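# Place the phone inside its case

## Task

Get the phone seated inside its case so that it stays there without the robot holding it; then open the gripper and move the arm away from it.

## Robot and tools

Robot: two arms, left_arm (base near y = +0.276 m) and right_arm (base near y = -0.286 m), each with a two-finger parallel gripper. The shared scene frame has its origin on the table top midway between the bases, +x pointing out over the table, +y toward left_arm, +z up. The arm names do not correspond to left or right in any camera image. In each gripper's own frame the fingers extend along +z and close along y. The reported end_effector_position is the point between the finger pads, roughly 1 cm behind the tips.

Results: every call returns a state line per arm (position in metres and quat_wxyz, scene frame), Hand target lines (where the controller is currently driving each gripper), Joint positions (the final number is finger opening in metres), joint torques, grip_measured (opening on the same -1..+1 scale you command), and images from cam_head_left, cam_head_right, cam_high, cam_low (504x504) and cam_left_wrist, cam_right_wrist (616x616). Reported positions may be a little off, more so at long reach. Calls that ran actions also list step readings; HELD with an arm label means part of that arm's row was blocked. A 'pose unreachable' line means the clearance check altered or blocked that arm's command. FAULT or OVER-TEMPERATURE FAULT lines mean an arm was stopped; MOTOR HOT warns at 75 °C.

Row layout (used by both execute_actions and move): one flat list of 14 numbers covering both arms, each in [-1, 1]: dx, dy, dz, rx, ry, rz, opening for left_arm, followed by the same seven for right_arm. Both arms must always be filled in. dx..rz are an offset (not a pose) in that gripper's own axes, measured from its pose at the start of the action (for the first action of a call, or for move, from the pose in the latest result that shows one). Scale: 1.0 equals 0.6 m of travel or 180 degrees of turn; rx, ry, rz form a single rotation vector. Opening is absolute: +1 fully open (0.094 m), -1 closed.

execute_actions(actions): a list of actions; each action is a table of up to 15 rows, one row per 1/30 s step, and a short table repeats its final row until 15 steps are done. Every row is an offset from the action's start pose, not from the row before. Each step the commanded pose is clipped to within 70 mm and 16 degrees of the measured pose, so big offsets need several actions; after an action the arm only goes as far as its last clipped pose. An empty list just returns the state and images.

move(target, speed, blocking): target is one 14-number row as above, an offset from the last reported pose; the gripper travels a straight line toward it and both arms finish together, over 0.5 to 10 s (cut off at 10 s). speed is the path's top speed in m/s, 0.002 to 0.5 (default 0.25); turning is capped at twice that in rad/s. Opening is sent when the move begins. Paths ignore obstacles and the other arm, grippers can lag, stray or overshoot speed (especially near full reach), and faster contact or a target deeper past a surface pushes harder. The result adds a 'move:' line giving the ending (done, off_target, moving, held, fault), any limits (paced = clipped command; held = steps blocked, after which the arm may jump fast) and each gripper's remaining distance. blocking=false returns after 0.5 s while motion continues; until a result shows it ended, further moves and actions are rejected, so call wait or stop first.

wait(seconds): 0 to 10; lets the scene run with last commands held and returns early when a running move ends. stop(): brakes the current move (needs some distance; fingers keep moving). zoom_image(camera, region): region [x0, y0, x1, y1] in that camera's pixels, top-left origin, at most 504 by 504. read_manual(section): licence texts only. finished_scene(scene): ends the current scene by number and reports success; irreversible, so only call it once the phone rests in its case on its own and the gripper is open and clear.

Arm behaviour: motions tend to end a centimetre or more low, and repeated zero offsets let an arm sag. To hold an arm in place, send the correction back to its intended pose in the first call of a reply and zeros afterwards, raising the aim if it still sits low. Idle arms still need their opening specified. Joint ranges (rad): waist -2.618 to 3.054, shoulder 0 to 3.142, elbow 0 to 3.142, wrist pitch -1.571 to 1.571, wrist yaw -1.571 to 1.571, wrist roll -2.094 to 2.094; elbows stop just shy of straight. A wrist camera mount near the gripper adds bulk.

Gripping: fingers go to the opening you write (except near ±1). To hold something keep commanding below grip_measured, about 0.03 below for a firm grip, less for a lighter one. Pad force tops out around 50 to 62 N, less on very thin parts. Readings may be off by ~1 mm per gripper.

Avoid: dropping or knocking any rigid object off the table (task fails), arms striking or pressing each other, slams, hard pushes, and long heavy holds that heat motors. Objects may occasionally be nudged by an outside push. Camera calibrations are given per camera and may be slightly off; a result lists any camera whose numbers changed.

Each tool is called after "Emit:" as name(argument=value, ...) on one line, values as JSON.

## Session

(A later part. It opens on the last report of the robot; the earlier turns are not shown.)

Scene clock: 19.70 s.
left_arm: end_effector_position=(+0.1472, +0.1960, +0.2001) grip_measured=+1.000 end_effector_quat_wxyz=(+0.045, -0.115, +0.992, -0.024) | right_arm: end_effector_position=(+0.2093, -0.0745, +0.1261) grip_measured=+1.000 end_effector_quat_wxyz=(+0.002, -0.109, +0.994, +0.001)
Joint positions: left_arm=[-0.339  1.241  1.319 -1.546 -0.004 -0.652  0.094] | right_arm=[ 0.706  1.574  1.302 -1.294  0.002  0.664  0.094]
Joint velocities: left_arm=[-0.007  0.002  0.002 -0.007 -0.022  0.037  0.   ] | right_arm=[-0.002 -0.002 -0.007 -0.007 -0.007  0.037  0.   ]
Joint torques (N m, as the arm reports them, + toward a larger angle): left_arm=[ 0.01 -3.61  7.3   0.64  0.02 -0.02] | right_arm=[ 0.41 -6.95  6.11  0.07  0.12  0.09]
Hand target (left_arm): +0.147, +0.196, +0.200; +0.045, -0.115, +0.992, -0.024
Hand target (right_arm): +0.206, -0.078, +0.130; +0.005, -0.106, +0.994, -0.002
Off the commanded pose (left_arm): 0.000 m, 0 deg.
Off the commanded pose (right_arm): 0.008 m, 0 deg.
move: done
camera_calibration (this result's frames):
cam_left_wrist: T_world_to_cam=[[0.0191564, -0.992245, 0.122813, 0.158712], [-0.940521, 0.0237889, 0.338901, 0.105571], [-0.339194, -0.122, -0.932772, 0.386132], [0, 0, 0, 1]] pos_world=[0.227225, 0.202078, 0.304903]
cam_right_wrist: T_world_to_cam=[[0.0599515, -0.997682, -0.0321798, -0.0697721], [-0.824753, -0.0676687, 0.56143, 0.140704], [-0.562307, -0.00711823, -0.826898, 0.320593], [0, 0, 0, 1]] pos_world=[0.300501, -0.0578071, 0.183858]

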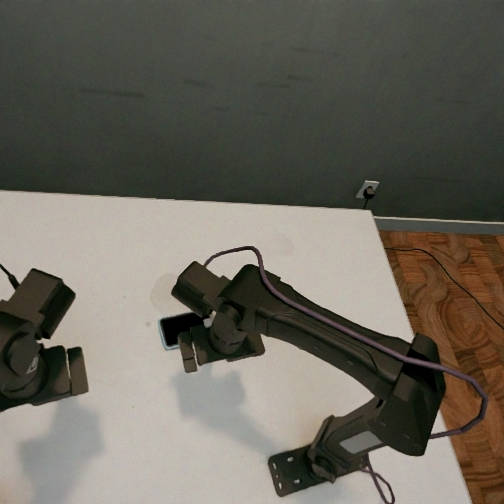

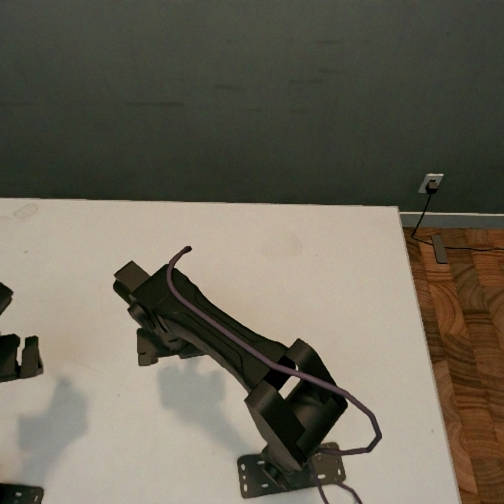

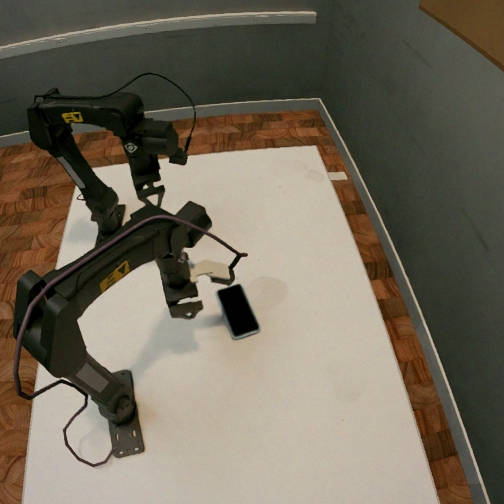

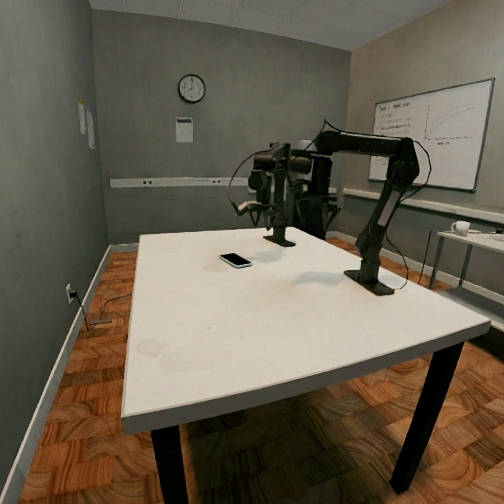

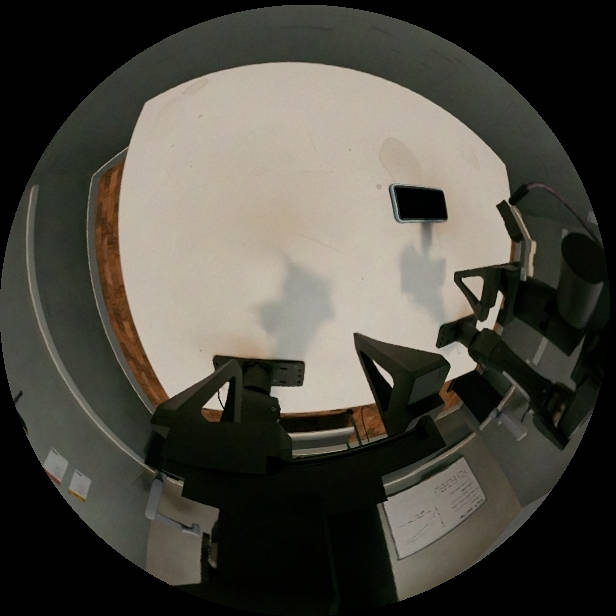

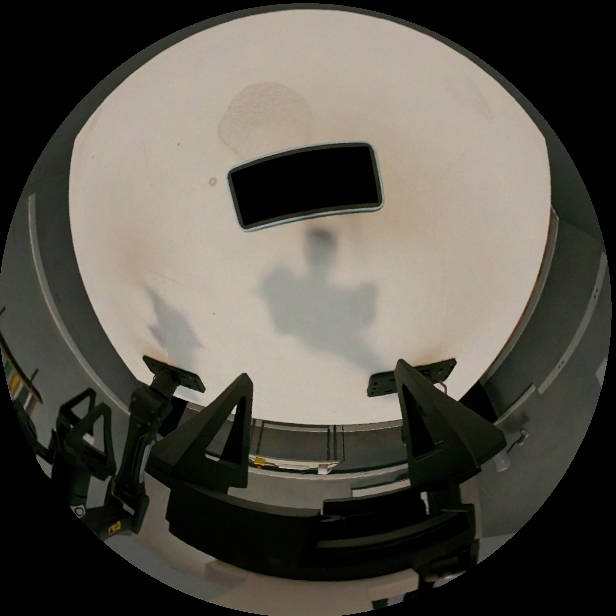

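Emit:
zoom_image(camera="cam_right_wrist", region=[220, 135, 390, 235])

Emit:
move(target=[0,0,0,0,0,0,1, 0.1,-0.3,-0.12,0,0,0,1], speed=0.35)

Emit:
zoom_image(camera="cam_head_left", region=[150, 295, 240, 355])

Emit:
zoom_image(camera="cam_high", region=[205, 275, 275, 345])

Emit:
zoom_image(camera="cam_left_wrist", region=[380, 175, 460, 230])

Region (220, 135, 390, 235) of cam_right_wrist's 616x616 image, scaled by 2.965, with more detail than that image has; it fills the top 296 rows of this view, and the rest is white.

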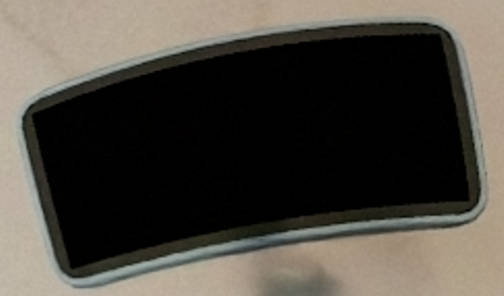

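Scene clock: 21.40 s.
left_arm: end_effector_position=(+0.1472, +0.1960, +0.2001) grip_measured=+1.000 end_effector_quat_wxyz=(+0.045, -0.115, +0.992, -0.024) | right_arm: end_effector_position=(+0.1945, -0.2607, +0.1979) grip_measured=+1.000 end_effector_quat_wxyz=(+0.073, -0.106, +0.992, +0.009)
Joint positions: left_arm=[-0.339  1.241  1.319 -1.546 -0.004 -0.652  0.094] | right_arm=[-0.036  1.059  1.204 -1.569 -0.013 -0.071  0.094]
Joint velocities: left_arm=[ 0.002  0.002  0.007  0.007  0.007 -0.007  0.   ] | right_arm=[-0.012 -0.017 -0.017 -0.051  0.007 -0.022  0.   ]
Joint torques (N m, as the arm reports them, + toward a larger angle): left_arm=[-0.01 -3.62  7.25  0.64  0.02 -0.02] | right_arm=[-0.9  -1.77  4.19  0.34 -0.07 -0.12]
Hand target (left_arm): +0.147, +0.196, +0.200; +0.045, -0.115, +0.992, -0.024
Hand target (right_arm): +0.188, -0.261, +0.194; +0.064, -0.108, +0.992, +0.013
Off the commanded pose (left_arm): 0.000 m, 0 deg.
Off the commanded pose (right_arm): 0.006 m, 8 deg.
joint sent to its limit (right arm) — the command would take joint 4 (wrist pitch) past its lower limit, so that joint was sent only as far as its limit.
move: off_target (right_arm)
camera_calibration (this result's frames):
cam_left_wrist: T_world_to_cam=[[0.0191564, -0.992245, 0.122813, 0.158712], [-0.940521, 0.0237889, 0.338901, 0.105571], [-0.339194, -0.122, -0.932772, 0.386132], [0, 0, 0, 1]] pos_world=[0.227225, 0.202078, 0.304903]
cam_right_wrist: T_world_to_cam=[[0.06004, -0.996679, -0.0550096, -0.247546], [-0.895146, -0.0781461, 0.43887, 0.110836], [-0.441711, 0.0228919, -0.896865, 0.368544], [0, 0, 0, 1]] pos_world=[0.276867, -0.246499, 0.268275]

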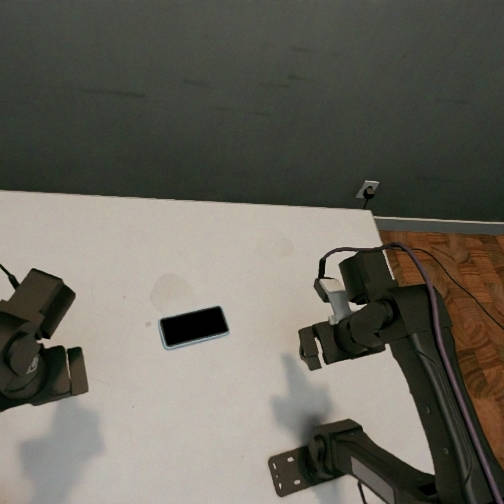

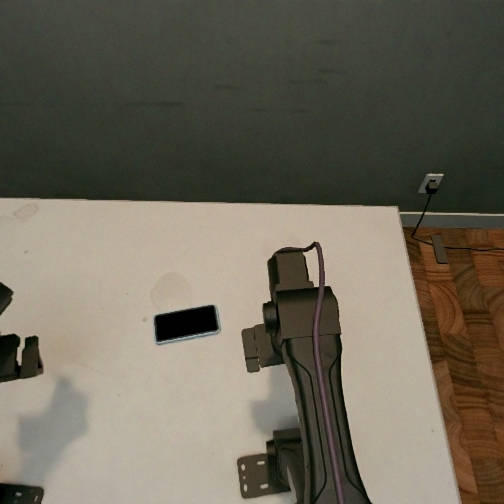

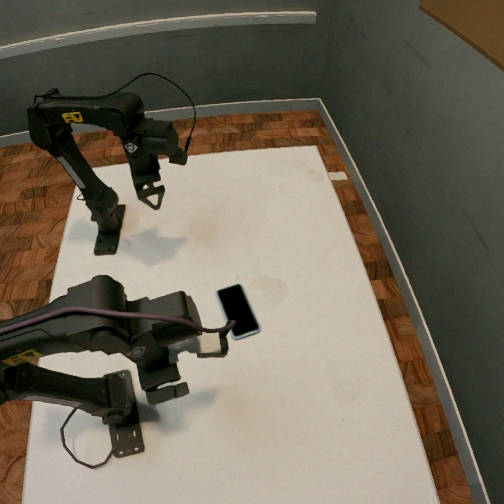

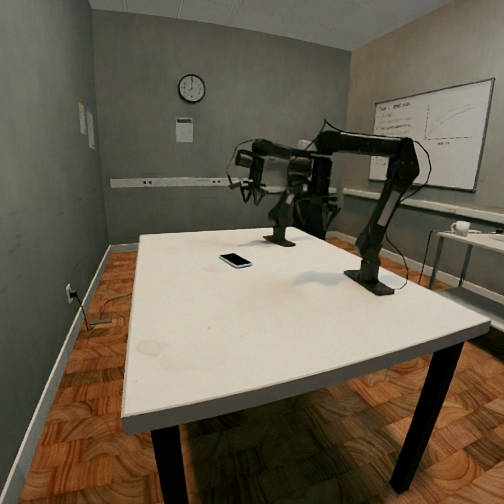

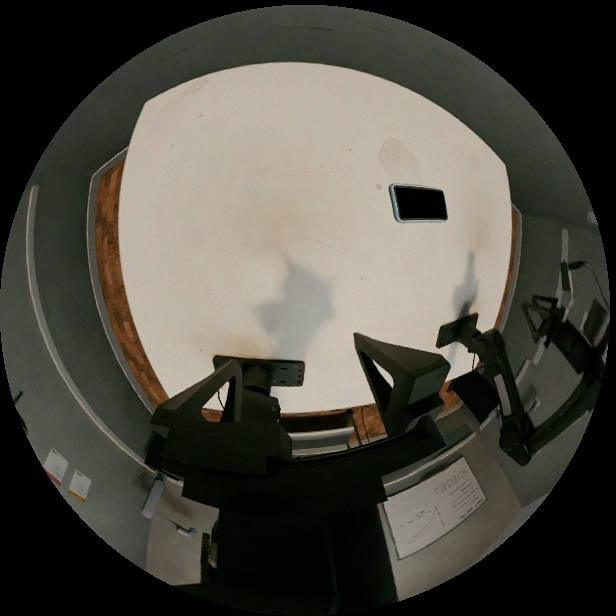

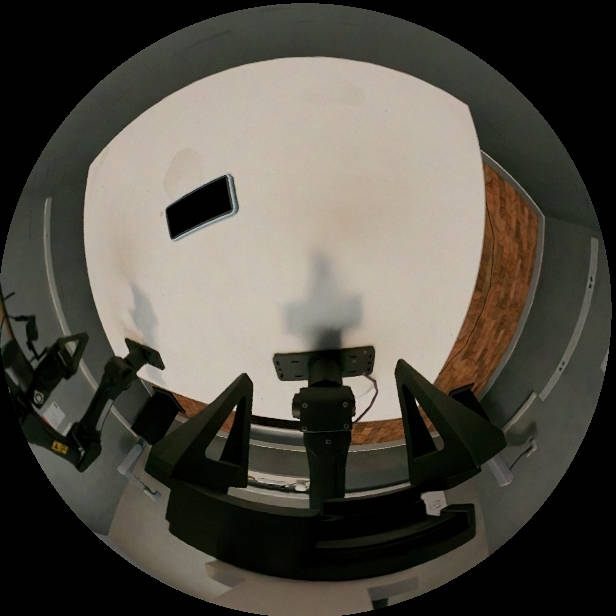

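Region (150, 295, 240, 355) of cam_head_left's 504x504 image, scaled by 5.600, with more detail than that image has.

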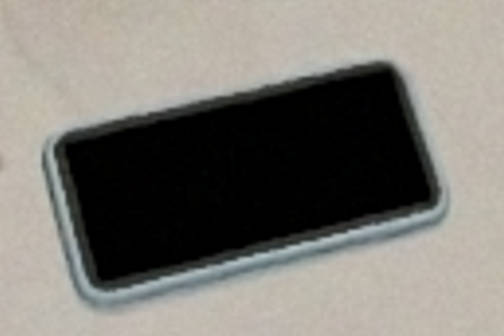

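Region (205, 275, 275, 345) of cam_high's 504x504 image, scaled by 7.200, with more detail than that image has.

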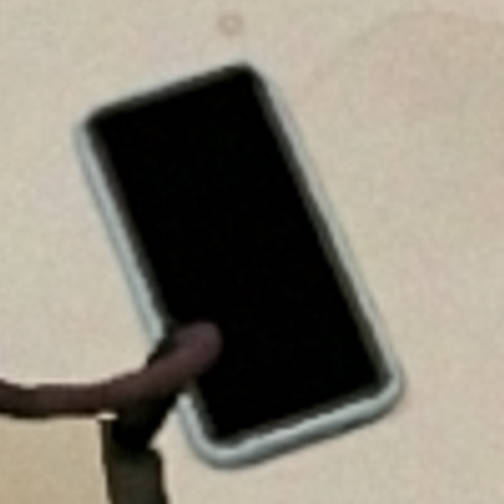

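Region (380, 175, 460, 230) of cam_left_wrist's 616x616 image, scaled by 6.300, with more detail than that image has; it fills the top 346 rows of this view, and the rest is white.

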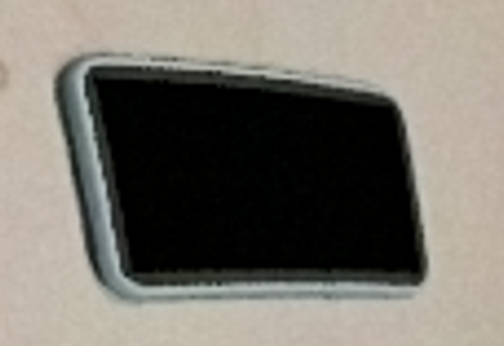

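Emit:
finished_scene(scene=1)

The scene is finished: the task was done.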